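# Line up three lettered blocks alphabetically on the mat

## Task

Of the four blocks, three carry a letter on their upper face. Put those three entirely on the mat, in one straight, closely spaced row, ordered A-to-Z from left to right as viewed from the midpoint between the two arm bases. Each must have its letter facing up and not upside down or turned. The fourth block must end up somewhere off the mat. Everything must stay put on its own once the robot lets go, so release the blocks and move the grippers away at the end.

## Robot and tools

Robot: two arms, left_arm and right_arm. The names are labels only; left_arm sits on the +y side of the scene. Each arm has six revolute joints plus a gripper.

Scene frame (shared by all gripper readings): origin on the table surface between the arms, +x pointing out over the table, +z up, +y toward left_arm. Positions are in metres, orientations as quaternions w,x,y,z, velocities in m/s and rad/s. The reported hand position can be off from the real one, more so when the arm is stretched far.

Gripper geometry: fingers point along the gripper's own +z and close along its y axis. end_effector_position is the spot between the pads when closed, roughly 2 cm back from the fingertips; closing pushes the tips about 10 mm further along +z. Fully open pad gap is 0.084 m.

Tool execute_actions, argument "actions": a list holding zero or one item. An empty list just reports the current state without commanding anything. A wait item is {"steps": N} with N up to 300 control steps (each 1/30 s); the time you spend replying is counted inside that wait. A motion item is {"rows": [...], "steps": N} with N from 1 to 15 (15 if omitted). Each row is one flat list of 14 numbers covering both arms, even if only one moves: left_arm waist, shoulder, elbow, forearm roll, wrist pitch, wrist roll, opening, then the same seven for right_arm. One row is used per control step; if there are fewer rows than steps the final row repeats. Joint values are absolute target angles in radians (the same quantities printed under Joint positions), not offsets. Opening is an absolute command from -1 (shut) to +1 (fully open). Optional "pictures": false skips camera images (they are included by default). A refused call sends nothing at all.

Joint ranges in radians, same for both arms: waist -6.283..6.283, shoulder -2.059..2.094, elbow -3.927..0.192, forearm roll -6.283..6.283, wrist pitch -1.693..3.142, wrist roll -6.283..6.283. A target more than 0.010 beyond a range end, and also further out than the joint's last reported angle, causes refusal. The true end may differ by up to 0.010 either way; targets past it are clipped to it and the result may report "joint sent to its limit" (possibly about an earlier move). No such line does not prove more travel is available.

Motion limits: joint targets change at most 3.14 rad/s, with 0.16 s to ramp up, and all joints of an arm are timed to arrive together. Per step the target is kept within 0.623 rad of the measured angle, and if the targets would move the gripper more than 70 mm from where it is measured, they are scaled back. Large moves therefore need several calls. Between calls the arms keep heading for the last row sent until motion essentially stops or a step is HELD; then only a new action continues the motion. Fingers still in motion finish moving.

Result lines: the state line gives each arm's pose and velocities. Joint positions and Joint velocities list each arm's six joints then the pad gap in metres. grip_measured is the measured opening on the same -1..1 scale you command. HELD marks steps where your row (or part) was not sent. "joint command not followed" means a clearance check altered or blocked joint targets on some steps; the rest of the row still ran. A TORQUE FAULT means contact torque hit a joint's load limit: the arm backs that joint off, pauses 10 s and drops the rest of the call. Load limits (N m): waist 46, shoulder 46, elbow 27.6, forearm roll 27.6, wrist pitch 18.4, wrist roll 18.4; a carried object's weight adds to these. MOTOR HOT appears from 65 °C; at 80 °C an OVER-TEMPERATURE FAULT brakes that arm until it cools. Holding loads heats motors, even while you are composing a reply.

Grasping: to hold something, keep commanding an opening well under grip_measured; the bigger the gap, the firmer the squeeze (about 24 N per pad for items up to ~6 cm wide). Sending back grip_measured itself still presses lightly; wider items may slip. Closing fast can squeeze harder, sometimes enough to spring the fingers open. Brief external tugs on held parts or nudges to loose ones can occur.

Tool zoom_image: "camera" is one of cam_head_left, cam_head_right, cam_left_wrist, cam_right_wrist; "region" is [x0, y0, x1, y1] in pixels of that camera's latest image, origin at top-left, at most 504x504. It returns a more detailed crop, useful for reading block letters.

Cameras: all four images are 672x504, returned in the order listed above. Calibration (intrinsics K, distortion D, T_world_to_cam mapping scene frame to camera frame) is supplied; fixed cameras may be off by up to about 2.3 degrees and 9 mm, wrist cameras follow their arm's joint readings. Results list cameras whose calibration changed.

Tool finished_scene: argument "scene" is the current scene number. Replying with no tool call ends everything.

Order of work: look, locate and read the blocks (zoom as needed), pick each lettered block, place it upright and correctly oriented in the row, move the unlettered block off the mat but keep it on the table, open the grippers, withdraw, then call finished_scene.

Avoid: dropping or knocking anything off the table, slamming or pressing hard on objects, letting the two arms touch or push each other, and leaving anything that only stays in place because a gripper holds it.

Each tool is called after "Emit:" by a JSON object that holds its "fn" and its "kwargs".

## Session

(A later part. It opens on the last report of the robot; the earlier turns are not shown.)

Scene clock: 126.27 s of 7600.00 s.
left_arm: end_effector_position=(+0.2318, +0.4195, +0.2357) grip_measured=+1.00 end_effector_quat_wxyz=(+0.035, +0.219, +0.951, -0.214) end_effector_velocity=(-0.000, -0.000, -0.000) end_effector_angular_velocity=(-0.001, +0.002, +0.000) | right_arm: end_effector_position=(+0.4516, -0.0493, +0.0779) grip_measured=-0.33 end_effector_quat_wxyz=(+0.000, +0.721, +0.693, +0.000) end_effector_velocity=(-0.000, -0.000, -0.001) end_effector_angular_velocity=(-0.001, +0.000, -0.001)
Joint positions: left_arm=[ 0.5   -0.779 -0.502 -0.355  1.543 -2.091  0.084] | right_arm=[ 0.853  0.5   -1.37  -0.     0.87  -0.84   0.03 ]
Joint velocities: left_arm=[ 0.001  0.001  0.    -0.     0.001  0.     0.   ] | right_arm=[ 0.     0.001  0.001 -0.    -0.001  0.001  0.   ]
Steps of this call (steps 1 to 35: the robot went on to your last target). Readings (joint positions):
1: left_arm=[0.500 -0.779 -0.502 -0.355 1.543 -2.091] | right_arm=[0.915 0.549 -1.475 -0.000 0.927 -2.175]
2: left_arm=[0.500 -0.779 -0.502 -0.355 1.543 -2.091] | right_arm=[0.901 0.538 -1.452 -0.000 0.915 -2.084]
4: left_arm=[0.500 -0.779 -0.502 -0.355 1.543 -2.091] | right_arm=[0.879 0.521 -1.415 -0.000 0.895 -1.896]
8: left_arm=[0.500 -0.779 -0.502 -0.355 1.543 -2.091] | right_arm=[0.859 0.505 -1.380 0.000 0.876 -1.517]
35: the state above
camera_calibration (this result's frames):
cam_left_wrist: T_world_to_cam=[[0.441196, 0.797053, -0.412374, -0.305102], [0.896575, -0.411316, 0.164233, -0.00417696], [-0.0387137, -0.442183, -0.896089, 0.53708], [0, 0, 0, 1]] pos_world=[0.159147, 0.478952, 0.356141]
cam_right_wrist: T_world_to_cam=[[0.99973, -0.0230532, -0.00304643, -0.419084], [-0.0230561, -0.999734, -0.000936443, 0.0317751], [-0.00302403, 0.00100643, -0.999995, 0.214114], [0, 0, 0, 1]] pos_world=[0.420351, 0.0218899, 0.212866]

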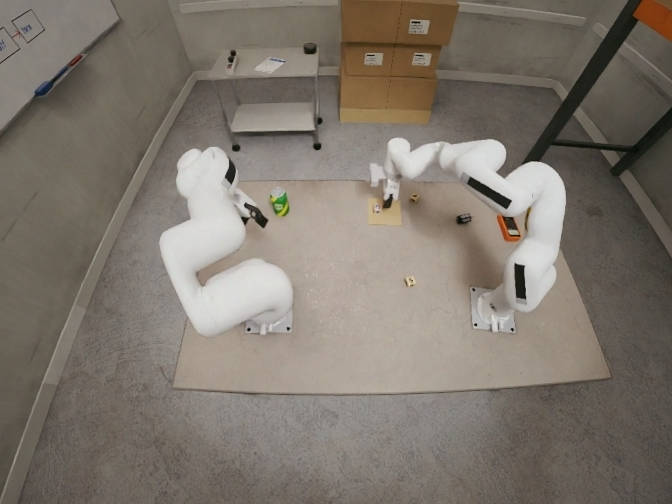

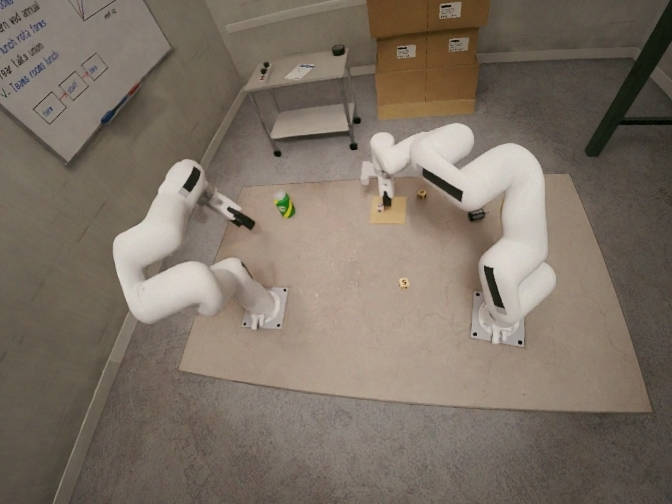

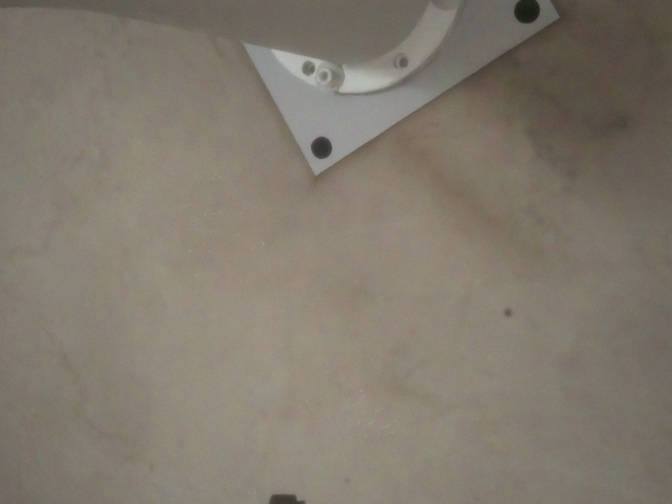

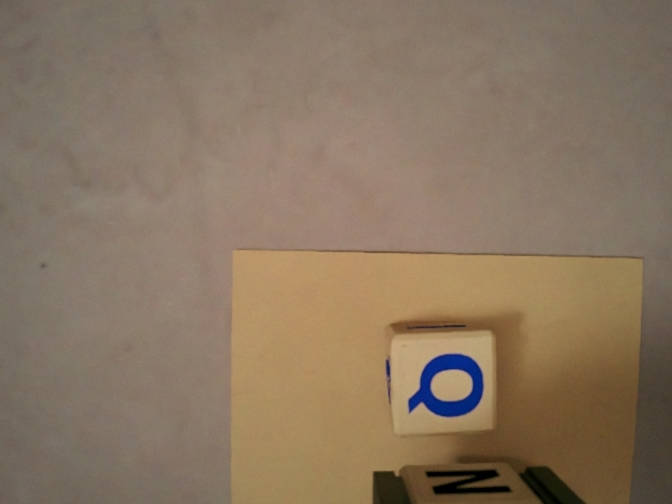

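Emit:
{"fn": "execute_actions", "kwargs": {"actions": [{"rows":[[0.5,-0.779,-0.502,-0.355,1.543,-2.091,1,0.846,0.53,-1.357,0,0.827,-0.847,-0.8]],"steps":10}], "pictures": false}}

Emit:
{"fn": "execute_actions", "kwargs": {"actions": [{"rows":[[0.5,-0.779,-0.502,-0.355,1.543,-2.091,1,0.846,0.56,-1.349,0,0.789,-0.847,-0.8],[0.5,-0.779,-0.502,-0.355,1.543,-2.091,1,0.846,0.56,-1.349,0,0.789,-0.847,-0.8],[0.5,-0.779,-0.502,-0.355,1.543,-2.091,1,0.846,0.56,-1.349,0,0.789,-0.847,-0.8],[0.5,-0.779,-0.502,-0.355,1.543,-2.091,1,0.846,0.56,-1.349,0,0.789,-0.847,-0.8],[0.5,-0.779,-0.502,-0.355,1.543,-2.091,1,0.846,0.56,-1.349,0,0.789,-0.847,-0.8],[0.5,-0.779,-0.502,-0.355,1.543,-2.091,1,0.846,0.56,-1.349,0,0.789,-0.847,-0.8],[0.5,-0.779,-0.502,-0.355,1.543,-2.091,1,0.846,0.579,-1.344,0,0.765,-0.847,-0.8]]}], "pictures": false}}

Emit:
{"fn": "execute_actions", "kwargs": {"actions": [{"rows":[[0.5,-0.779,-0.502,-0.355,1.543,-2.091,1,0.846,0.579,-1.344,0,0.765,-0.847,0.6]],"steps":10}], "pictures": false}}

Emit:
{"fn": "execute_actions", "kwargs": {"actions": [{"rows":[[0.5,-0.779,-0.502,-0.355,1.543,-2.091,1,0.846,0.5,-1.37,0,0.87,-0.847,0.6]],"steps":10}], "pictures": false}}

Emit:
{"fn": "execute_actions", "kwargs": {"actions": [{"rows":[[0.5,-0.779,-0.502,-0.355,1.543,-2.091,1,1.394,-0.456,-0.47,0,0.926,-0.51,0.6]]}], "pictures": false}}

Emit:
{"fn": "execute_actions", "kwargs": {"actions": [{"steps":35}]}}

Emit:
{"fn": "zoom_image", "kwargs": {"camera": "cam_right_wrist", "region": [320, 330, 540, 504]}}

Scene clock: 147.63 s of 7600.00 s.
left_arm: end_effector_position=(+0.2318, +0.4195, +0.2357) grip_measured=+1.00 end_effector_quat_wxyz=(+0.035, +0.219, +0.951, -0.214) end_effector_velocity=(-0.000, -0.000, -0.000) end_effector_angular_velocity=(-0.001, +0.001, +0.000) | right_arm: end_effector_position=(+0.4532, -0.0531, +0.0586) grip_measured=-0.33 end_effector_quat_wxyz=(-0.000, +0.721, +0.693, -0.001) end_effector_velocity=(+0.014, +0.013, +0.021) end_effector_angular_velocity=(+0.040, -0.049, +0.005)
Joint positions: left_arm=[ 0.5   -0.779 -0.502 -0.355  1.543 -2.091  0.084] | right_arm=[ 0.846  0.53  -1.357  0.     0.828 -0.847  0.03 ]
Joint velocities: left_arm=[ 0.     0.001 -0.     0.     0.001 -0.     0.   ] | right_arm=[ 0.002 -0.017 -0.024 -0.    -0.022 -0.003  0.   ]
Steps of this call (steps 1 to 15: the robot went on to your last target; steps 16 to 90: nothing new was sent; then 18.03 s passed at rest; steps 91 to 100: all 10 steps of this action). Readings (joint positions):
91: left_arm=[0.500 -0.779 -0.502 -0.355 1.543 -2.091] | right_arm=[0.853 0.500 -1.370 -0.000 0.870 -0.840]
92: left_arm=[0.500 -0.779 -0.502 -0.355 1.543 -2.091] | right_arm=[0.852 0.502 -1.369 0.000 0.864 -0.841]
94: left_arm=[0.500 -0.779 -0.502 -0.355 1.543 -2.091] | right_arm=[0.849 0.514 -1.365 -0.000 0.846 -0.844]
98: left_arm=[0.500 -0.779 -0.502 -0.355 1.543 -2.091] | right_arm=[0.846 0.531 -1.355 0.000 0.831 -0.847]
100: the state above

Scene clock: 148.13 s of 7600.00 s.
left_arm: end_effector_position=(+0.2318, +0.4195, +0.2357) grip_measured=+1.00 end_effector_quat_wxyz=(+0.035, +0.219, +0.951, -0.214) end_effector_velocity=(+0.000, -0.000, +0.000) end_effector_angular_velocity=(+0.001, -0.002, -0.000) | right_arm: end_effector_position=(+0.4533, -0.0531, +0.0320) grip_measured=-0.33 end_effector_quat_wxyz=(+0.000, +0.721, +0.693, +0.001) end_effector_velocity=(-0.001, -0.001, -0.006) end_effector_angular_velocity=(-0.001, +0.001, -0.001)
Joint positions: left_arm=[ 0.5   -0.779 -0.502 -0.355  1.543 -2.091  0.084] | right_arm=[ 0.846  0.578 -1.345 -0.     0.766 -0.847  0.03 ]
Joint velocities: left_arm=[-0.    -0.002  0.     0.    -0.    -0.    -0.   ] | right_arm=[-0.     0.009  0.004 -0.001 -0.012  0.001 -0.   ]
Steps of this call (steps 1 to 15: all 15 steps of this action). Readings (joint positions):
1: left_arm=[0.500 -0.779 -0.502 -0.355 1.543 -2.091] | right_arm=[0.846 0.530 -1.357 -0.000 0.827 -0.847]
2: left_arm=[0.500 -0.779 -0.502 -0.355 1.543 -2.091] | right_arm=[0.846 0.532 -1.358 -0.000 0.822 -0.847]
4: left_arm=[0.500 -0.779 -0.502 -0.355 1.543 -2.091] | right_arm=[0.846 0.544 -1.355 -0.000 0.805 -0.847]
8: left_arm=[0.500 -0.779 -0.502 -0.355 1.543 -2.091] | right_arm=[0.846 0.562 -1.347 0.000 0.788 -0.847]
15: the state above

Scene clock: 148.47 s of 7600.00 s.
left_arm: end_effector_position=(+0.2318, +0.4195, +0.2357) grip_measured=+1.00 end_effector_quat_wxyz=(+0.035, +0.219, +0.951, -0.214) end_effector_velocity=(+0.000, -0.000, -0.001) end_effector_angular_velocity=(-0.001, +0.003, -0.000) | right_arm: end_effector_position=(+0.4530, -0.0534, +0.0310) grip_measured=+0.59 end_effector_quat_wxyz=(+0.000, +0.721, +0.693, -0.000) end_effector_velocity=(-0.000, +0.000, +0.000) end_effector_angular_velocity=(+0.001, -0.001, +0.001)
Joint positions: left_arm=[ 0.5   -0.779 -0.502 -0.355  1.543 -2.091  0.084] | right_arm=[ 0.846  0.579 -1.344 -0.     0.765 -0.847  0.069]
Joint velocities: left_arm=[-0.     0.004 -0.    -0.    -0.001  0.     0.   ] | right_arm=[ 0.    -0.001  0.002 -0.    -0.002 -0.     0.003]
Steps of this call (steps 1 to 10: all 10 steps of this action). Readings (joint positions):
1: left_arm=[0.500 -0.779 -0.502 -0.355 1.543 -2.091] | right_arm=[0.846 0.578 -1.345 -0.000 0.766 -0.847]
2: left_arm=[0.500 -0.779 -0.502 -0.355 1.543 -2.091] | right_arm=[0.846 0.578 -1.345 -0.000 0.765 -0.847]
4: left_arm=[0.500 -0.779 -0.502 -0.355 1.543 -2.091] | right_arm=[0.846 0.579 -1.344 -0.000 0.765 -0.847]
8: left_arm=[0.500 -0.779 -0.502 -0.355 1.543 -2.091] | right_arm=[0.846 0.579 -1.344 0.000 0.765 -0.847]
10: the state above

Scene clock: 148.80 s of 7600.00 s.
left_arm: end_effector_position=(+0.2318, +0.4195, +0.2357) grip_measured=+1.00 end_effector_quat_wxyz=(+0.035, +0.219, +0.951, -0.214) end_effector_velocity=(-0.000, +0.000, -0.000) end_effector_angular_velocity=(-0.000, +0.001, +0.001) | right_arm: end_effector_position=(+0.4562, -0.0507, +0.0806) grip_measured=+0.59 end_effector_quat_wxyz=(+0.000, +0.721, +0.693, +0.005) end_effector_velocity=(-0.040, -0.033, -0.055) end_effector_angular_velocity=(-0.111, +0.136, -0.000)
Joint positions: left_arm=[ 0.5   -0.779 -0.502 -0.355  1.543 -2.091  0.084] | right_arm=[ 0.846  0.498 -1.373 -0.     0.866 -0.847  0.069]
Joint velocities: left_arm=[ 0.001  0.     0.001  0.    -0.    -0.    -0.   ] | right_arm=[-0.     0.04   0.069  0.     0.067 -0.    -0.   ]
Steps of this call (steps 1 to 10: all 10 steps of this action). Readings (joint positions):
1: left_arm=[0.500 -0.779 -0.502 -0.355 1.543 -2.091] | right_arm=[0.846 0.579 -1.344 0.000 0.765 -0.847]
2: left_arm=[0.500 -0.779 -0.502 -0.355 1.543 -2.091] | right_arm=[0.846 0.577 -1.344 0.000 0.770 -0.847]
4: left_arm=[0.500 -0.779 -0.502 -0.355 1.543 -2.091] | right_arm=[0.846 0.553 -1.349 0.000 0.811 -0.847]
8: left_arm=[0.500 -0.779 -0.502 -0.355 1.543 -2.091] | right_arm=[0.846 0.499 -1.375 -0.000 0.859 -0.847]
10: the state above

Scene clock: 149.30 s of 7600.00 s.
left_arm: end_effector_position=(+0.2318, +0.4195, +0.2357) grip_measured=+1.00 end_effector_quat_wxyz=(+0.035, +0.219, +0.951, -0.214) end_effector_velocity=(+0.000, +0.000, +0.000) end_effector_angular_velocity=(+0.001, -0.002, +0.000) | right_arm: end_effector_position=(+0.2837, -0.0318, +0.1265) grip_measured=+0.59 end_effector_quat_wxyz=(+0.002, +0.684, +0.730, -0.014) end_effector_velocity=(-0.376, -0.091, +0.100) end_effector_angular_velocity=(-0.031, +0.011, +0.209)
Joint positions: left_arm=[ 0.5   -0.779 -0.502 -0.355  1.543 -2.091  0.084] | right_arm=[ 1.113  0.126 -0.993  0.     0.896 -0.683  0.069]
Joint velocities: left_arm=[-0.    -0.002  0.     0.    -0.    -0.    -0.   ] | right_arm=[ 0.54  -1.049  1.022  0.     0.059  0.332 -0.   ]
Steps of this call (steps 1 to 15: all 15 steps of this action). Readings (joint positions):
1: left_arm=[0.500 -0.779 -0.502 -0.355 1.543 -2.091] | right_arm=[0.846 0.499 -1.370 -0.000 0.868 -0.847]
2: left_arm=[0.500 -0.779 -0.502 -0.355 1.543 -2.091] | right_arm=[0.849 0.497 -1.363 -0.000 0.869 -0.844]
4: left_arm=[0.500 -0.779 -0.502 -0.355 1.543 -2.091] | right_arm=[0.883 0.457 -1.317 -0.000 0.874 -0.820]
8: left_arm=[0.500 -0.779 -0.502 -0.355 1.543 -2.091] | right_arm=[0.977 0.345 -1.212 0.000 0.882 -0.767]
15: the state above

Scene clock: 150.47 s of 7600.00 s.
left_arm: end_effector_position=(+0.2318, +0.4195, +0.2357) grip_measured=+1.00 end_effector_quat_wxyz=(+0.035, +0.219, +0.951, -0.214) end_effector_velocity=(-0.000, -0.000, -0.000) end_effector_angular_velocity=(-0.001, +0.001, +0.000) | right_arm: end_effector_position=(+0.1177, -0.1127, +0.1506) grip_measured=+0.59 end_effector_quat_wxyz=(+0.000, +0.644, +0.765, -0.000) end_effector_velocity=(-0.000, -0.000, +0.000) end_effector_angular_velocity=(+0.001, -0.001, +0.001)
Joint positions: left_arm=[ 0.5   -0.779 -0.502 -0.355  1.543 -2.091  0.084] | right_arm=[ 1.394 -0.456 -0.47  -0.     0.926 -0.51   0.069]
Joint velocities: left_arm=[-0.     0.001  0.001 -0.    -0.    -0.     0.   ] | right_arm=[ 0.001 -0.003  0.001 -0.    -0.     0.    -0.   ]
Steps of this call (steps 1 to 35: the robot went on to your last target). Readings (joint positions):
1: left_arm=[0.500 -0.779 -0.502 -0.355 1.543 -2.091] | right_arm=[1.131 0.090 -0.959 0.000 0.898 -0.672]
2: left_arm=[0.500 -0.779 -0.502 -0.355 1.543 -2.091] | right_arm=[1.149 0.053 -0.925 0.000 0.900 -0.661]
4: left_arm=[0.500 -0.779 -0.502 -0.355 1.543 -2.091] | right_arm=[1.186 -0.024 -0.857 0.000 0.904 -0.638]
8: left_arm=[0.500 -0.779 -0.502 -0.355 1.543 -2.091] | right_arm=[1.262 -0.183 -0.716 0.000 0.912 -0.591]
35: the state above
camera_calibration (this result's frames):
cam_left_wrist: T_world_to_cam=[[0.441196, 0.797053, -0.412374, -0.305102], [0.896575, -0.411316, 0.164233, -0.00417681], [-0.0387138, -0.442183, -0.896089, 0.53708], [0, 0, 0, 1]] pos_world=[0.159147, 0.478952, 0.356141]
cam_right_wrist: T_world_to_cam=[[0.98242, 0.18666, -0.0030961, -0.0607902], [0.186658, -0.982425, -0.000847361, -0.0619967], [-0.00319985, 0.000254553, -0.999995, 0.285742], [0, 0, 0, 1]] pos_world=[0.072208, -0.0496328, 0.2855]

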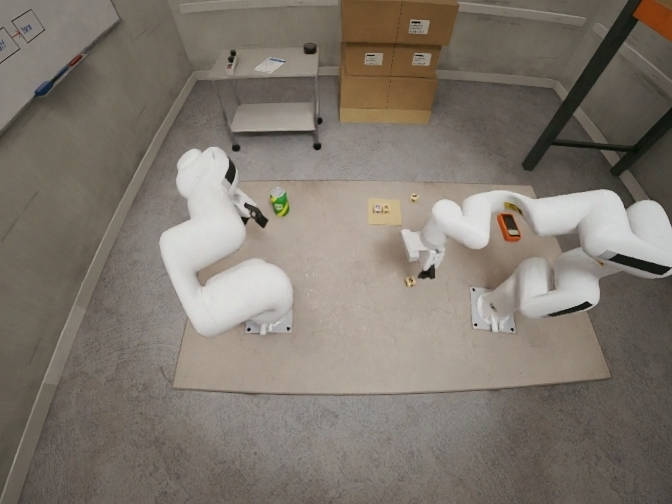

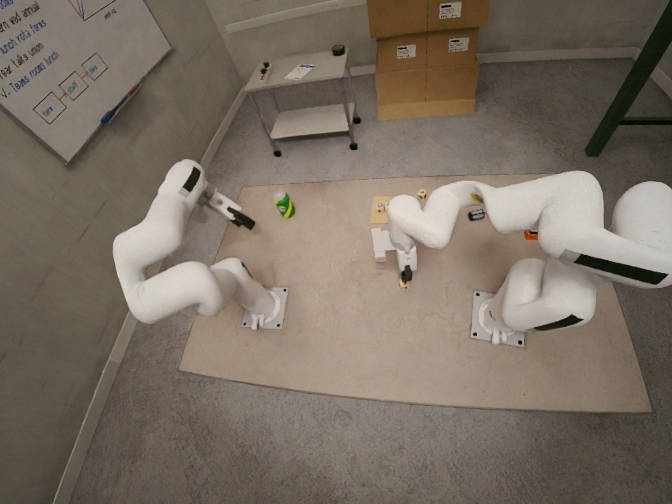

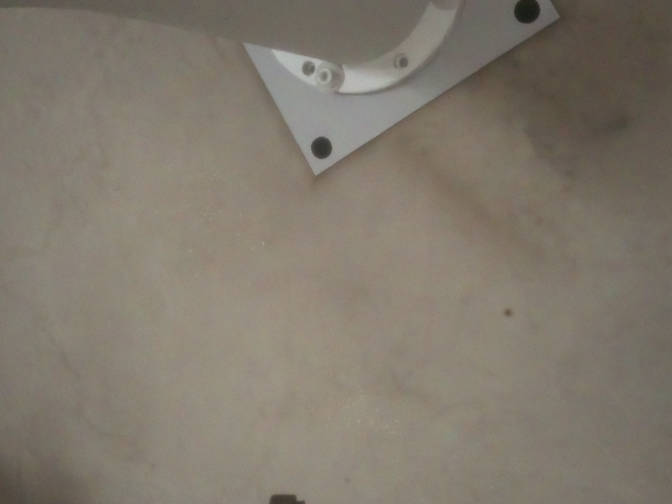

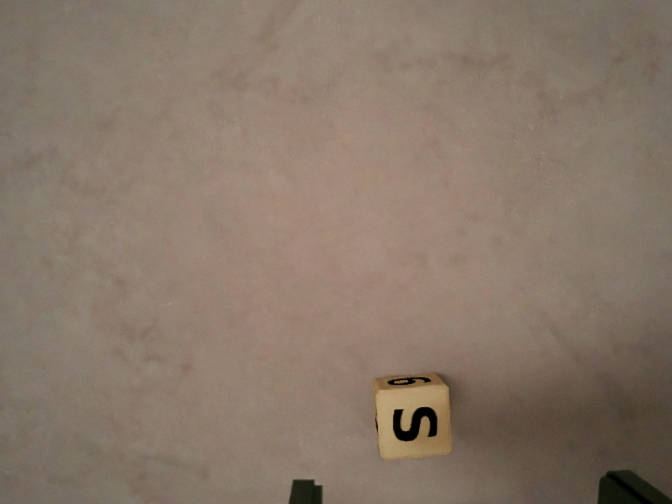

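Region (320, 330, 540, 504) of cam_right_wrist's 672x504 image, scaled by 2.291, with more detail than that image has; it fills the top 399 rows of this view, and the rest is white.

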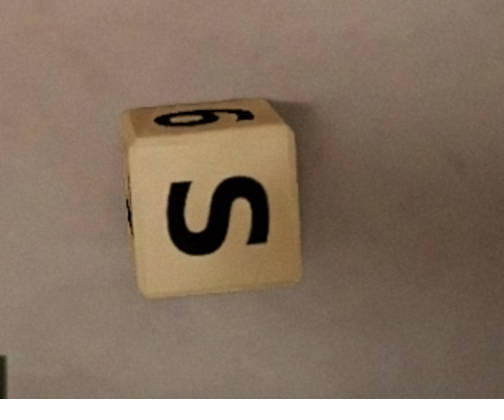

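Emit:
{"fn": "execute_actions", "kwargs": {"actions": [{"rows":[[0.5,-0.779,-0.502,-0.355,1.543,-2.091,1,1.4,-0.251,-0.368,0,0.619,-0.575,0.6]]}], "pictures": false}}

Emit:
{"fn": "execute_actions", "kwargs": {"actions": [{"rows":[[0.5,-0.779,-0.502,-0.355,1.543,-2.091,1,1.4,-0.087,-0.347,0,0.434,-0.575,0.6]]}], "pictures": false}}

Emit:
{"fn": "execute_actions", "kwargs": {"actions": [{"rows":[[0.5,-0.779,-0.502,-0.355,1.543,-2.091,1,1.4,-0.087,-0.347,0,0.434,-0.575,0.3],[0.5,-0.779,-0.502,-0.355,1.543,-2.091,1,1.4,-0.087,-0.347,0,0.434,-0.575,0.1],[0.5,-0.779,-0.502,-0.355,1.543,-2.091,1,1.4,-0.087,-0.347,0,0.434,-0.575,0],[0.5,-0.779,-0.502,-0.355,1.543,-2.091,1,1.4,-0.087,-0.347,0,0.434,-0.575,-0.1],[0.5,-0.779,-0.502,-0.355,1.543,-2.091,1,1.4,-0.087,-0.347,0,0.434,-0.575,-0.2],[0.5,-0.779,-0.502,-0.355,1.543,-2.091,1,1.4,-0.087,-0.347,0,0.434,-0.575,-0.3],[0.5,-0.779,-0.502,-0.355,1.543,-2.091,1,1.4,-0.087,-0.347,0,0.434,-0.575,-0.4],[0.5,-0.779,-0.502,-0.355,1.543,-2.091,1,1.4,-0.087,-0.347,0,0.434,-0.575,-0.6],[0.5,-0.779,-0.502,-0.355,1.543,-2.091,1,1.4,-0.087,-0.347,0,0.434,-0.575,-0.8]]}], "pictures": false}}

Emit:
{"fn": "execute_actions", "kwargs": {"actions": [{"rows":[[0.5,-0.779,-0.502,-0.355,1.543,-2.091,1,1.4,-0.251,-0.368,0,0.619,-0.575,-0.8]],"steps":10}], "pictures": false}}

Emit:
{"fn": "execute_actions", "kwargs": {"actions": [{"rows":[[0.5,-0.779,-0.502,-0.355,1.543,-2.091,1,0.792,0.4146,-1.2445,0,0.83,-0.9,-0.8]]}], "pictures": false}}

Emit:
{"fn": "execute_actions", "kwargs": {"actions": [{"steps":40}]}}

Scene clock: 171.60 s of 7600.00 s.
left_arm: end_effector_position=(+0.2318, +0.4195, +0.2357) grip_measured=+1.00 end_effector_quat_wxyz=(+0.035, +0.219, +0.951, -0.214) end_effector_velocity=(+0.000, -0.000, -0.000) end_effector_angular_velocity=(-0.000, +0.000, -0.001) | right_arm: end_effector_position=(+0.1161, -0.1112, +0.0717) grip_measured=+0.59 end_effector_quat_wxyz=(-0.000, +0.616, +0.788, +0.001) end_effector_velocity=(+0.001, +0.004, +0.000) end_effector_angular_velocity=(+0.020, -0.007, +0.007)
Joint positions: left_arm=[ 0.5   -0.779 -0.502 -0.355  1.543 -2.091  0.084] | right_arm=[ 1.4   -0.253 -0.37  -0.     0.621 -0.575  0.069]
Joint velocities: left_arm=[-0.     0.     0.     0.    -0.001  0.    -0.   ] | right_arm=[ 0.001  0.002  0.003 -0.    -0.026 -0.006  0.   ]
Steps of this call (steps 1 to 15: the robot went on to your last target; steps 16 to 90: nothing new was sent; then 17.63 s passed at rest; steps 91 to 105: all 15 steps of this action). Readings (joint positions):
91: left_arm=[0.500 -0.779 -0.502 -0.355 1.543 -2.091] | right_arm=[1.394 -0.456 -0.470 -0.000 0.926 -0.510]
92: left_arm=[0.500 -0.779 -0.502 -0.355 1.543 -2.091] | right_arm=[1.394 -0.453 -0.469 -0.000 0.919 -0.511]
94: left_arm=[0.500 -0.779 -0.502 -0.355 1.543 -2.091] | right_arm=[1.395 -0.421 -0.455 -0.000 0.863 -0.523]
98: left_arm=[0.500 -0.779 -0.502 -0.355 1.543 -2.091] | right_arm=[1.399 -0.288 -0.384 0.000 0.683 -0.562]
105: the state above

Scene clock: 172.10 s of 7600.00 s.
left_arm: end_effector_position=(+0.2318, +0.4195, +0.2357) grip_measured=+1.00 end_effector_quat_wxyz=(+0.035, +0.219, +0.951, -0.214) end_effector_velocity=(+0.000, +0.000, +0.001) end_effector_angular_velocity=(+0.001, -0.002, -0.000) | right_arm: end_effector_position=(+0.1160, -0.1115, +0.0262) grip_measured=+0.59 end_effector_quat_wxyz=(-0.000, +0.616, +0.788, +0.001) end_effector_velocity=(-0.001, -0.003, -0.003) end_effector_angular_velocity=(-0.005, +0.002, +0.001)
Joint positions: left_arm=[ 0.5   -0.779 -0.502 -0.355  1.543 -2.091  0.084] | right_arm=[ 1.4   -0.089 -0.348 -0.     0.435 -0.575  0.069]
Joint velocities: left_arm=[ 0.    -0.001 -0.001  0.     0.     0.     0.   ] | right_arm=[-0.     0.006  0.007 -0.    -0.007 -0.001 -0.   ]
Steps of this call (steps 1 to 15: all 15 steps of this action). Readings (joint positions):
1: left_arm=[0.500 -0.779 -0.502 -0.355 1.543 -2.091] | right_arm=[1.400 -0.253 -0.370 -0.000 0.620 -0.575]
2: left_arm=[0.500 -0.779 -0.502 -0.355 1.543 -2.091] | right_arm=[1.400 -0.249 -0.369 -0.000 0.613 -0.575]
4: left_arm=[0.500 -0.779 -0.502 -0.355 1.543 -2.091] | right_arm=[1.400 -0.206 -0.366 -0.000 0.560 -0.575]
8: left_arm=[0.500 -0.779 -0.502 -0.355 1.543 -2.091] | right_arm=[1.400 -0.100 -0.345 0.000 0.456 -0.575]
15: the state above

Scene clock: 172.60 s of 7600.00 s.
left_arm: end_effector_position=(+0.2318, +0.4195, +0.2357) grip_measured=+1.00 end_effector_quat_wxyz=(+0.035, +0.219, +0.951, -0.214) end_effector_velocity=(+0.000, +0.000, +0.000) end_effector_angular_velocity=(+0.000, -0.001, +0.000) | right_arm: end_effector_position=(+0.1158, -0.1121, +0.0256) grip_measured=-0.33 end_effector_quat_wxyz=(-0.000, +0.616, +0.788, +0.000) end_effector_velocity=(+0.000, +0.001, +0.000) end_effector_angular_velocity=(+0.002, -0.001, +0.002)
Joint positions: left_arm=[ 0.5   -0.779 -0.502 -0.355  1.543 -2.091  0.084] | right_arm=[ 1.4   -0.087 -0.347 -0.     0.434 -0.575  0.03 ]
Joint velocities: left_arm=[-0.    -0.     0.    -0.    -0.001 -0.    -0.   ] | right_arm=[ 0.001  0.    -0.    -0.    -0.002 -0.001  0.   ]
Steps of this call (steps 1 to 15: all 15 steps of this action). Readings (joint positions):
1: left_arm=[0.500 -0.779 -0.502 -0.355 1.543 -2.091] | right_arm=[1.400 -0.088 -0.348 -0.000 0.434 -0.575]
2: left_arm=[0.500 -0.779 -0.502 -0.355 1.543 -2.091] | right_arm=[1.400 -0.088 -0.348 -0.000 0.434 -0.575]
4: left_arm=[0.500 -0.779 -0.502 -0.355 1.543 -2.091] | right_arm=[1.400 -0.088 -0.347 -0.000 0.434 -0.575]
8: left_arm=[0.500 -0.779 -0.502 -0.355 1.543 -2.091] | right_arm=[1.400 -0.087 -0.347 -0.000 0.434 -0.575]
15: the state above

Scene clock: 172.93 s of 7600.00 s.
left_arm: end_effector_position=(+0.2318, +0.4195, +0.2357) grip_measured=+1.00 end_effector_quat_wxyz=(+0.035, +0.219, +0.951, -0.214) end_effector_velocity=(-0.000, +0.000, -0.000) end_effector_angular_velocity=(-0.001, +0.001, +0.000) | right_arm: end_effector_position=(+0.1165, -0.1100, +0.0707) grip_measured=-0.33 end_effector_quat_wxyz=(-0.001, +0.616, +0.788, +0.003) end_effector_velocity=(-0.014, -0.041, -0.010) end_effector_angular_velocity=(-0.117, +0.041, -0.002)
Joint positions: left_arm=[ 0.5   -0.779 -0.502 -0.355  1.543 -2.091  0.084] | right_arm=[ 1.4   -0.248 -0.37  -0.     0.611 -0.575  0.03 ]
Joint velocities: left_arm=[ 0.001  0.002 -0.     0.     0.001  0.     0.   ] | right_arm=[-0.    -0.045  0.043  0.001  0.126  0.001 -0.   ]
Steps of this call (steps 1 to 10: all 10 steps of this action). Readings (joint positions):
1: left_arm=[0.500 -0.779 -0.502 -0.355 1.543 -2.091] | right_arm=[1.400 -0.087 -0.347 -0.000 0.434 -0.575]
2: left_arm=[0.500 -0.779 -0.502 -0.355 1.543 -2.091] | right_arm=[1.400 -0.091 -0.347 0.000 0.441 -0.575]
4: left_arm=[0.500 -0.779 -0.502 -0.355 1.543 -2.091] | right_arm=[1.400 -0.133 -0.350 0.000 0.494 -0.575]
8: left_arm=[0.500 -0.779 -0.502 -0.355 1.543 -2.091] | right_arm=[1.400 -0.239 -0.370 -0.000 0.597 -0.575]
10: the state above

Scene clock: 173.43 s of 7600.00 s.
left_arm: end_effector_position=(+0.2318, +0.4195, +0.2357) grip_measured=+1.00 end_effector_quat_wxyz=(+0.035, +0.219, +0.951, -0.214) end_effector_velocity=(+0.000, -0.000, +0.000) end_effector_angular_velocity=(+0.001, -0.001, -0.000) | right_arm: end_effector_position=(+0.2813, -0.0782, +0.0730) grip_measured=-0.33 end_effector_quat_wxyz=(+0.002, +0.677, +0.736, -0.024) end_effector_velocity=(+0.397, +0.061, +0.042) end_effector_angular_velocity=(+0.106, -0.064, -0.294)
Joint positions: left_arm=[ 0.5   -0.779 -0.502 -0.355  1.543 -2.091  0.084] | right_arm=[ 1.055  0.125 -0.815  0.     0.737 -0.759  0.03 ]
Joint velocities: left_arm=[-0.    -0.001  0.    -0.    -0.     0.    -0.   ] | right_arm=[-0.631  0.693 -1.038  0.001  0.222 -0.338 -0.   ]
Steps of this call (steps 1 to 15: all 15 steps of this action). Readings (joint positions):
1: left_arm=[0.500 -0.779 -0.502 -0.355 1.543 -2.091] | right_arm=[1.400 -0.249 -0.368 -0.000 0.615 -0.575]
2: left_arm=[0.500 -0.779 -0.502 -0.355 1.543 -2.091] | right_arm=[1.395 -0.245 -0.372 -0.000 0.619 -0.578]
4: left_arm=[0.500 -0.779 -0.502 -0.355 1.543 -2.091] | right_arm=[1.349 -0.196 -0.420 -0.000 0.637 -0.605]
8: left_arm=[0.500 -0.779 -0.502 -0.355 1.543 -2.091] | right_arm=[1.215 -0.051 -0.570 0.000 0.681 -0.674]
15: the state above

Scene clock: 174.77 s of 7600.00 s.
left_arm: end_effector_position=(+0.2318, +0.4195, +0.2357) grip_measured=+1.00 end_effector_quat_wxyz=(+0.035, +0.219, +0.951, -0.214) end_effector_velocity=(+0.000, +0.000, -0.000) end_effector_angular_velocity=(-0.000, +0.001, +0.000) | right_arm: end_effector_position=(+0.4516, -0.0924, +0.0804) grip_measured=-0.33 end_effector_quat_wxyz=(-0.000, +0.721, +0.693, -0.000) end_effector_velocity=(-0.000, -0.000, -0.001) end_effector_angular_velocity=(-0.001, +0.001, -0.002)
Joint positions: left_arm=[ 0.5   -0.779 -0.502 -0.355  1.543 -2.091  0.084] | right_arm=[ 0.792  0.415 -1.244  0.     0.83  -0.9    0.03 ]
Joint velocities: left_arm=[ 0.     0.001  0.    -0.    -0.001 -0.    -0.   ] | right_arm=[-0.     0.001  0.    -0.     0.001  0.002  0.   ]
Steps of this call (steps 1 to 30: the robot went on to your last target; steps 31 to 40: nothing new was sent). Readings (joint positions):
1: left_arm=[0.500 -0.779 -0.502 -0.355 1.543 -2.091] | right_arm=[1.034 0.148 -0.849 0.000 0.745 -0.770]
2: left_arm=[0.500 -0.779 -0.502 -0.355 1.543 -2.091] | right_arm=[1.013 0.171 -0.884 0.000 0.752 -0.782]
4: left_arm=[0.500 -0.779 -0.502 -0.355 1.543 -2.091] | right_arm=[0.972 0.217 -0.952 0.000 0.767 -0.804]
8: left_arm=[0.500 -0.779 -0.502 -0.355 1.543 -2.091] | right_arm=[0.889 0.308 -1.086 0.000 0.796 -0.848]
40: the state above
All arms were judged still, so your last target was given up. Only a new action makes them travel on or press farther. Fingers that are still opening or closing keep moving.
camera_calibration (this result's frames):
cam_left_wrist: T_world_to_cam=[[0.441196, 0.797053, -0.412374, -0.305102], [0.896575, -0.411316, 0.164233, -0.00417692], [-0.0387137, -0.442183, -0.896089, 0.53708], [0, 0, 0, 1]] pos_world=[0.159147, 0.478952, 0.356141]
cam_right_wrist: T_world_to_cam=[[0.999704, -0.0241086, -0.00311905, -0.420125], [-0.0241114, -0.999709, -0.000881229, -0.0108697], [-0.0030969, 0.000956174, -0.999995, 0.21664], [0, 0, 0, 1]] pos_world=[0.42041, -0.0212023, 0.215319]

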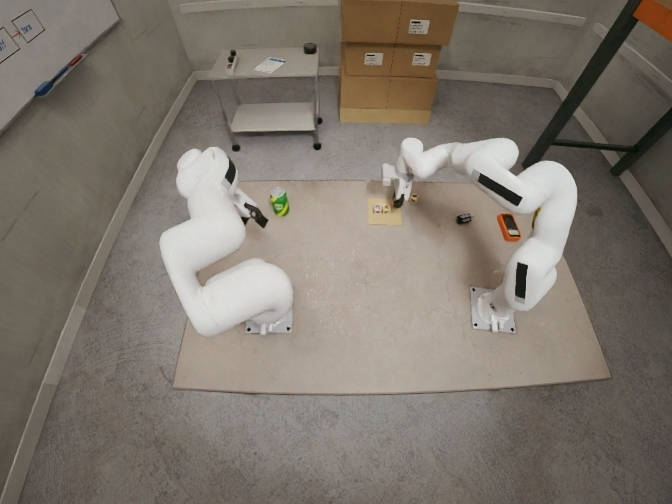

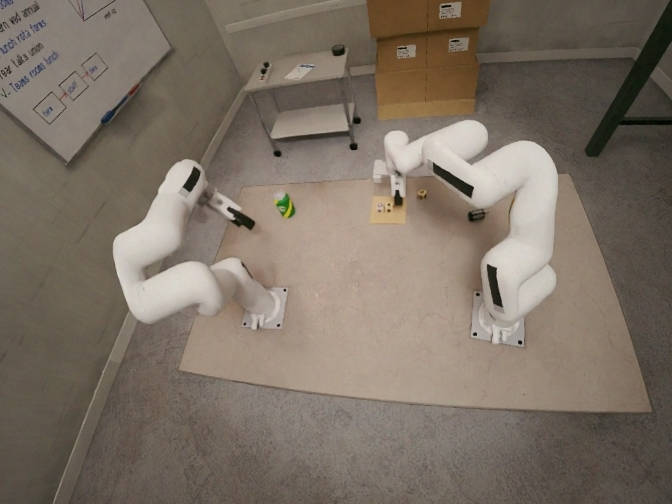

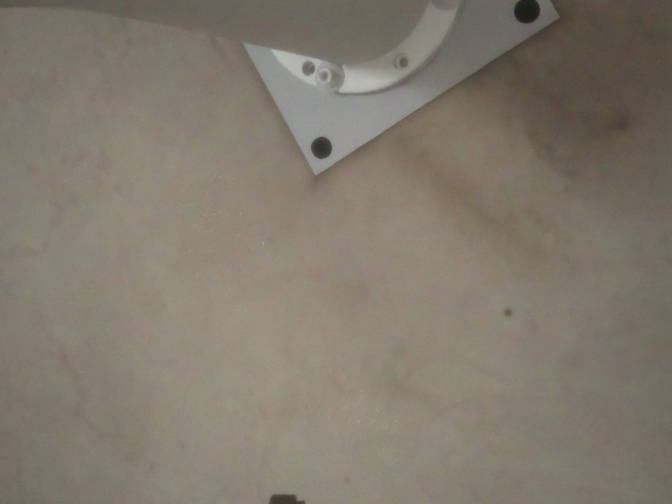

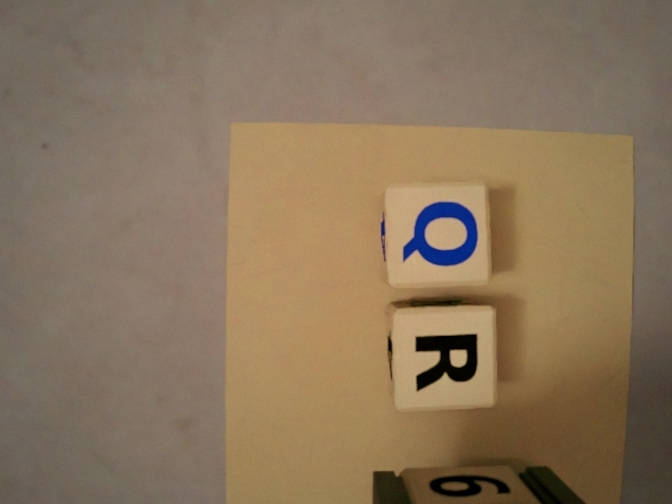

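Emit:
{"fn": "execute_actions", "kwargs": {"actions": [{"rows":[[0.5,-0.779,-0.502,-0.355,1.543,-2.091,1,0.796,0.49,-1.23,0,0.74,-0.896,-0.8]],"steps":10}], "pictures": false}}

Emit:
{"fn": "execute_actions", "kwargs": {"actions": [{"rows":[[0.5,-0.779,-0.502,-0.355,1.543,-2.091,1,0.796,0.514,-1.226,0,0.712,-0.896,-0.8]],"steps":12}], "pictures": false}}

Emit:
{"fn": "execute_actions", "kwargs": {"actions": [{"rows":[[0.5,-0.779,-0.502,-0.355,1.543,-2.091,1,0.796,0.514,-1.226,0,0.712,-0.896,0.6]],"steps":10}], "pictures": false}}

Emit:
{"fn": "execute_actions", "kwargs": {"actions": [{"rows":[[0.5,-0.779,-0.502,-0.355,1.543,-2.091,1,0.796,0.4146,-1.2445,0,0.83,-0.896,0.6]],"steps":10}], "pictures": false}}

Emit:
{"fn": "execute_actions", "kwargs": {"actions": [{"rows":[[0.5,-0.779,-0.502,-0.355,1.543,-2.091,1,0.4,-0.3,-1.0,0,1.3,-0.896,0.6]]}], "pictures": false}}

Emit:
{"fn": "execute_actions", "kwargs": {"actions": [{"steps":25}]}}

Emit:
{"fn": "zoom_image", "kwargs": {"camera": "cam_head_left", "region": [350, 180, 430, 240]}}

Scene clock: 190.80 s of 7600.00 s.
left_arm: end_effector_position=(+0.2318, +0.4195, +0.2357) grip_measured=+1.00 end_effector_quat_wxyz=(+0.035, +0.219, +0.951, -0.214) end_effector_velocity=(+0.000, +0.000, +0.000) end_effector_angular_velocity=(+0.001, -0.002, -0.000) | right_arm: end_effector_position=(+0.4493, -0.0914, +0.0392) grip_measured=-0.33 end_effector_quat_wxyz=(-0.000, +0.721, +0.693, -0.003) end_effector_velocity=(+0.038, +0.028, +0.041) end_effector_angular_velocity=(+0.085, -0.116, -0.001)
Joint positions: left_arm=[ 0.5   -0.779 -0.502 -0.355  1.543 -2.091  0.084] | right_arm=[ 0.796  0.491 -1.228  0.     0.743 -0.896  0.03 ]
Joint velocities: left_arm=[ 0.    -0.001 -0.001  0.    -0.     0.    -0.   ] | right_arm=[ 0.001 -0.03  -0.057 -0.    -0.057  0.002  0.   ]
Steps of this call (steps 1 to 90: nothing new was sent; then 12.70 s passed at rest; steps 91 to 100: all 10 steps of this action). Readings (joint positions):
91: left_arm=[0.500 -0.779 -0.502 -0.355 1.543 -2.091] | right_arm=[0.792 0.415 -1.244 -0.000 0.830 -0.900]
92: left_arm=[0.500 -0.779 -0.502 -0.355 1.543 -2.091] | right_arm=[0.792 0.418 -1.244 -0.000 0.823 -0.900]
94: left_arm=[0.500 -0.779 -0.502 -0.355 1.543 -2.091] | right_arm=[0.794 0.445 -1.243 -0.000 0.786 -0.898]
98: left_arm=[0.500 -0.779 -0.502 -0.355 1.543 -2.091] | right_arm=[0.796 0.490 -1.225 0.000 0.748 -0.896]
100: the state above

Scene clock: 191.20 s of 7600.00 s.
left_arm: end_effector_position=(+0.2318, +0.4195, +0.2357) grip_measured=+1.00 end_effector_quat_wxyz=(+0.035, +0.219, +0.951, -0.214) end_effector_velocity=(-0.000, +0.000, -0.000) end_effector_angular_velocity=(-0.001, +0.001, +0.001) | right_arm: end_effector_position=(+0.4515, -0.0898, +0.0301) grip_measured=-0.33 end_effector_quat_wxyz=(+0.000, +0.721, +0.693, +0.002) end_effector_velocity=(-0.001, -0.001, -0.002) end_effector_angular_velocity=(-0.001, +0.001, +0.000)
Joint positions: left_arm=[ 0.5   -0.779 -0.502 -0.355  1.543 -2.091  0.084] | right_arm=[ 0.796  0.512 -1.227 -0.     0.712 -0.896  0.03 ]
Joint velocities: left_arm=[ 0.001  0.002 -0.     0.     0.    -0.     0.   ] | right_arm=[-0.     0.003  0.002 -0.    -0.003 -0.     0.   ]
Steps of this call (steps 1 to 12: all 12 steps of this action). Readings (joint positions):
1: left_arm=[0.500 -0.779 -0.502 -0.355 1.543 -2.091] | right_arm=[0.796 0.490 -1.230 0.000 0.741 -0.896]
2: left_arm=[0.500 -0.779 -0.502 -0.355 1.543 -2.091] | right_arm=[0.796 0.491 -1.231 -0.000 0.736 -0.896]
4: left_arm=[0.500 -0.779 -0.502 -0.355 1.543 -2.091] | right_arm=[0.796 0.501 -1.231 -0.000 0.724 -0.896]
8: left_arm=[0.500 -0.779 -0.502 -0.355 1.543 -2.091] | right_arm=[0.796 0.511 -1.227 -0.000 0.714 -0.896]
12: the state above

Scene clock: 191.53 s of 7600.00 s.
left_arm: end_effector_position=(+0.2318, +0.4195, +0.2357) grip_measured=+1.00 end_effector_quat_wxyz=(+0.035, +0.219, +0.951, -0.214) end_effector_velocity=(+0.000, -0.000, +0.000) end_effector_angular_velocity=(+0.000, -0.001, -0.001) | right_arm: end_effector_position=(+0.4504, -0.0906, +0.0278) grip_measured=+0.59 end_effector_quat_wxyz=(-0.000, +0.721, +0.693, -0.000) end_effector_velocity=(+0.004, +0.003, +0.007) end_effector_angular_velocity=(+0.009, -0.012, -0.001)
Joint positions: left_arm=[ 0.5   -0.779 -0.502 -0.355  1.543 -2.091  0.084] | right_arm=[ 0.796  0.515 -1.226  0.     0.712 -0.896  0.069]
Joint velocities: left_arm=[-0.    -0.001 -0.     0.     0.     0.001  0.   ] | right_arm=[ 0.    -0.008 -0.007  0.     0.     0.     0.003]
Steps of this call (steps 1 to 10: all 10 steps of this action). Readings (joint positions):
1: left_arm=[0.500 -0.779 -0.502 -0.355 1.543 -2.091] | right_arm=[0.796 0.512 -1.227 -0.000 0.712 -0.896]
2: left_arm=[0.500 -0.779 -0.502 -0.355 1.543 -2.091] | right_arm=[0.796 0.512 -1.227 -0.000 0.712 -0.896]
4: left_arm=[0.500 -0.779 -0.502 -0.355 1.543 -2.091] | right_arm=[0.796 0.515 -1.225 0.000 0.712 -0.896]
8: left_arm=[0.500 -0.779 -0.502 -0.355 1.543 -2.091] | right_arm=[0.796 0.515 -1.225 0.000 0.712 -0.896]
10: the state above

Scene clock: 191.87 s of 7600.00 s.
left_arm: end_effector_position=(+0.2318, +0.4195, +0.2357) grip_measured=+1.00 end_effector_quat_wxyz=(+0.035, +0.219, +0.951, -0.214) end_effector_velocity=(+0.000, +0.000, +0.000) end_effector_angular_velocity=(+0.000, -0.001, -0.000) | right_arm: end_effector_position=(+0.4527, -0.0889, +0.0830) grip_measured=+0.59 end_effector_quat_wxyz=(+0.001, +0.721, +0.693, +0.005) end_effector_velocity=(-0.046, -0.035, -0.054) end_effector_angular_velocity=(-0.110, +0.149, -0.001)
Joint positions: left_arm=[ 0.5   -0.779 -0.502 -0.355  1.543 -2.091  0.084] | right_arm=[ 0.796  0.413 -1.248 -0.     0.825 -0.896  0.069]
Joint velocities: left_arm=[-0.    -0.    -0.    -0.    -0.001  0.    -0.   ] | right_arm=[-0.001  0.034  0.077  0.     0.074 -0.001 -0.   ]
Steps of this call (steps 1 to 10: all 10 steps of this action). Readings (joint positions):
1: left_arm=[0.500 -0.779 -0.502 -0.355 1.543 -2.091] | right_arm=[0.796 0.514 -1.226 0.000 0.712 -0.896]
2: left_arm=[0.500 -0.779 -0.502 -0.355 1.543 -2.091] | right_arm=[0.796 0.512 -1.226 0.000 0.717 -0.896]
4: left_arm=[0.500 -0.779 -0.502 -0.355 1.543 -2.091] | right_arm=[0.796 0.482 -1.227 0.000 0.760 -0.896]
8: left_arm=[0.500 -0.779 -0.502 -0.355 1.543 -2.091] | right_arm=[0.796 0.415 -1.250 -0.000 0.818 -0.896]
10: the state above

Scene clock: 192.37 s of 7600.00 s.
left_arm: end_effector_position=(+0.2318, +0.4195, +0.2357) grip_measured=+1.00 end_effector_quat_wxyz=(+0.035, +0.219, +0.951, -0.214) end_effector_velocity=(+0.000, +0.000, +0.000) end_effector_angular_velocity=(+0.001, -0.001, +0.001) | right_arm: end_effector_position=(+0.4461, -0.2207, +0.2029) grip_measured=+0.59 end_effector_quat_wxyz=(-0.001, +0.792, +0.611, -0.005) end_effector_velocity=(-0.083, -0.295, +0.270) end_effector_angular_velocity=(+0.012, -0.026, -0.496)
Joint positions: left_arm=[ 0.5   -0.779 -0.502 -0.355  1.543 -2.091  0.084] | right_arm=[ 0.579  0.034 -1.111 -0.     1.086 -0.896  0.069]
Joint velocities: left_arm=[ 0.001 -0.001 -0.    -0.    -0.001 -0.    -0.   ] | right_arm=[-0.496 -0.925  0.307  0.     0.59   0.    -0.   ]
Steps of this call (steps 1 to 15: all 15 steps of this action). Readings (joint positions):
1: left_arm=[0.500 -0.779 -0.502 -0.355 1.543 -2.091] | right_arm=[0.796 0.414 -1.245 -0.000 0.828 -0.896]
2: left_arm=[0.500 -0.779 -0.502 -0.355 1.543 -2.091] | right_arm=[0.794 0.412 -1.240 0.000 0.833 -0.896]
4: left_arm=[0.500 -0.779 -0.502 -0.355 1.543 -2.091] | right_arm=[0.767 0.371 -1.216 0.000 0.870 -0.896]
8: left_arm=[0.500 -0.779 -0.502 -0.355 1.543 -2.091] | right_arm=[0.692 0.245 -1.180 -0.000 0.951 -0.896]
15: the state above

Scene clock: 193.20 s of 7600.00 s.
left_arm: end_effector_position=(+0.2318, +0.4195, +0.2357) grip_measured=+1.00 end_effector_quat_wxyz=(+0.035, +0.219, +0.951, -0.214) end_effector_velocity=(-0.000, -0.000, +0.000) end_effector_angular_velocity=(-0.001, +0.001, -0.000) | right_arm: end_effector_position=(+0.3945, -0.3204, +0.2858) grip_measured=+0.59 end_effector_quat_wxyz=(-0.000, +0.843, +0.538, -0.000) end_effector_velocity=(+0.000, -0.001, +0.002) end_effector_angular_velocity=(+0.001, -0.005, -0.002)
Joint positions: left_arm=[ 0.5   -0.779 -0.502 -0.355  1.543 -2.091  0.084] | right_arm=[ 0.4   -0.299 -1.     0.     1.3   -0.896  0.069]
Joint velocities: left_arm=[ 0.     0.    -0.     0.     0.001  0.     0.   ] | right_arm=[-0.003 -0.004 -0.001 -0.     0.    -0.    -0.   ]
Steps of this call (steps 1 to 25: the robot went on to your last target). Readings (joint positions):
1: left_arm=[0.500 -0.779 -0.502 -0.355 1.543 -2.091] | right_arm=[0.563 0.004 -1.100 -0.000 1.105 -0.896]
2: left_arm=[0.500 -0.779 -0.502 -0.355 1.543 -2.091] | right_arm=[0.546 -0.028 -1.090 -0.000 1.125 -0.896]
4: left_arm=[0.500 -0.779 -0.502 -0.355 1.543 -2.091] | right_arm=[0.512 -0.091 -1.069 -0.000 1.166 -0.896]
8: left_arm=[0.500 -0.779 -0.502 -0.355 1.543 -2.091] | right_arm=[0.443 -0.220 -1.027 -0.000 1.248 -0.896]
25: the state above
camera_calibration (this result's frames):
cam_left_wrist: T_world_to_cam=[[0.441196, 0.797053, -0.412374, -0.305102], [0.896575, -0.411316, 0.164233, -0.00417703], [-0.0387135, -0.442183, -0.896089, 0.53708], [0, 0, 0, 1]] pos_world=[0.159147, 0.478952, 0.356141]
cam_right_wrist: T_world_to_cam=[[0.913159, -0.407587, -0.00365458, -0.456448], [-0.407592, -0.913164, -0.000494579, -0.0610412], [-0.00313565, 0.00194121, -0.999993, 0.422488], [0, 0, 0, 1]] pos_world=[0.393255, -0.242603, 0.420787]

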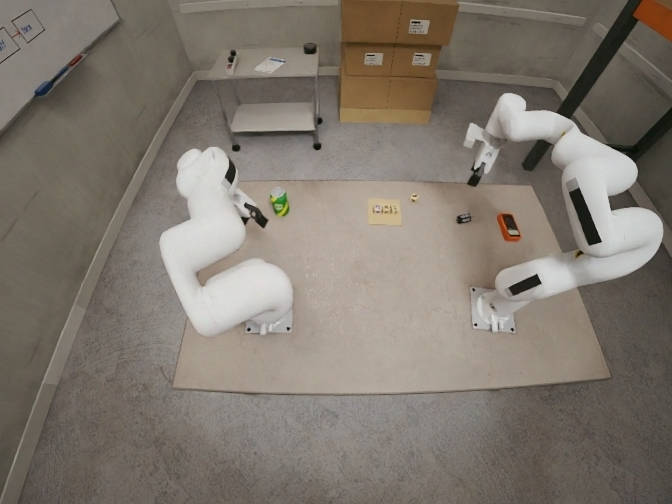

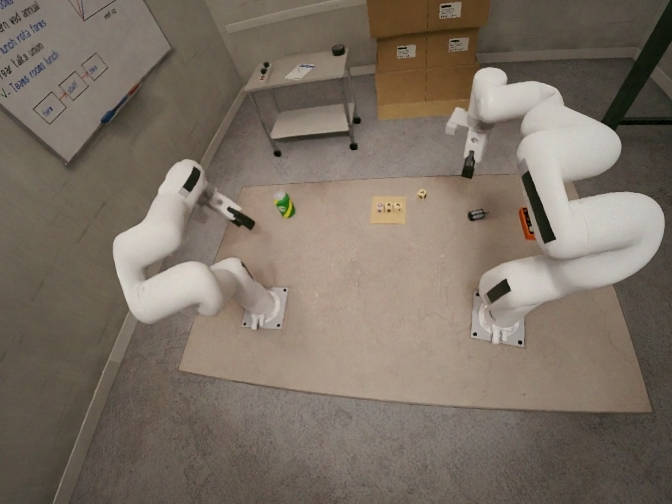

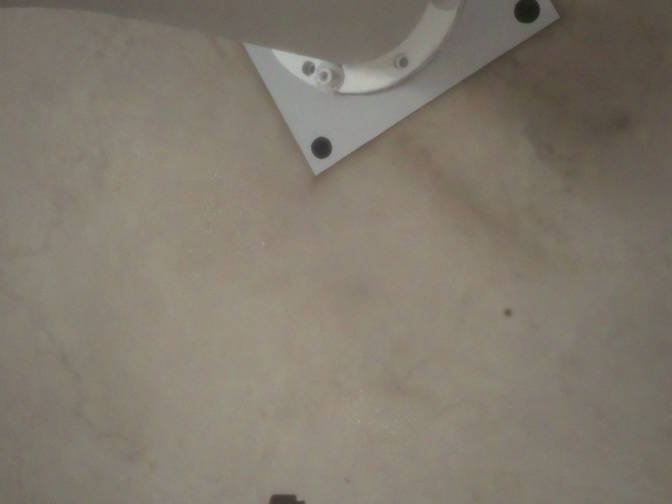

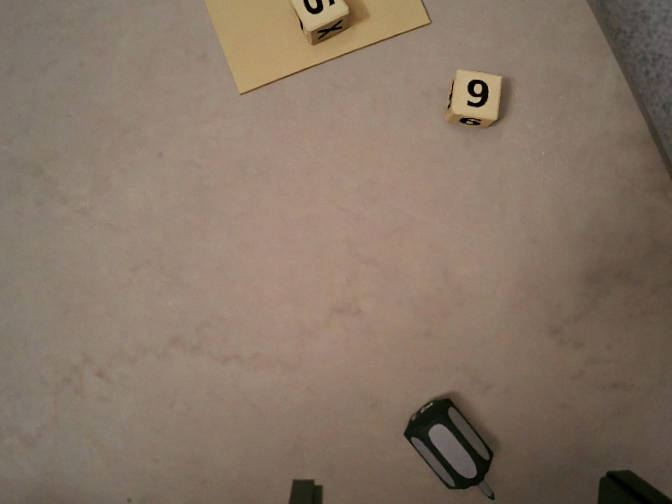

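Region (350, 180, 430, 240) of cam_head_left's 672x504 image, scaled by 6.300, with more detail than that image has; it fills the top 378 rows of this view, and the rest is white.

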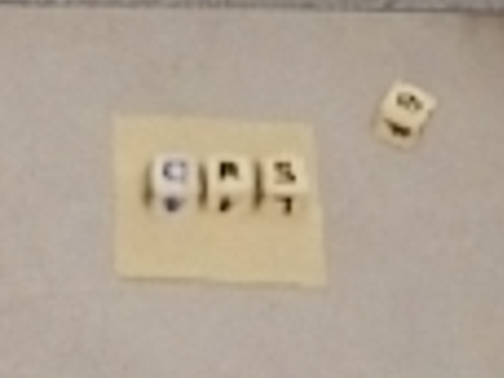

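Emit:
{"fn": "finished_scene", "kwargs": {"scene": 2}}

The scene is finished: the task was done.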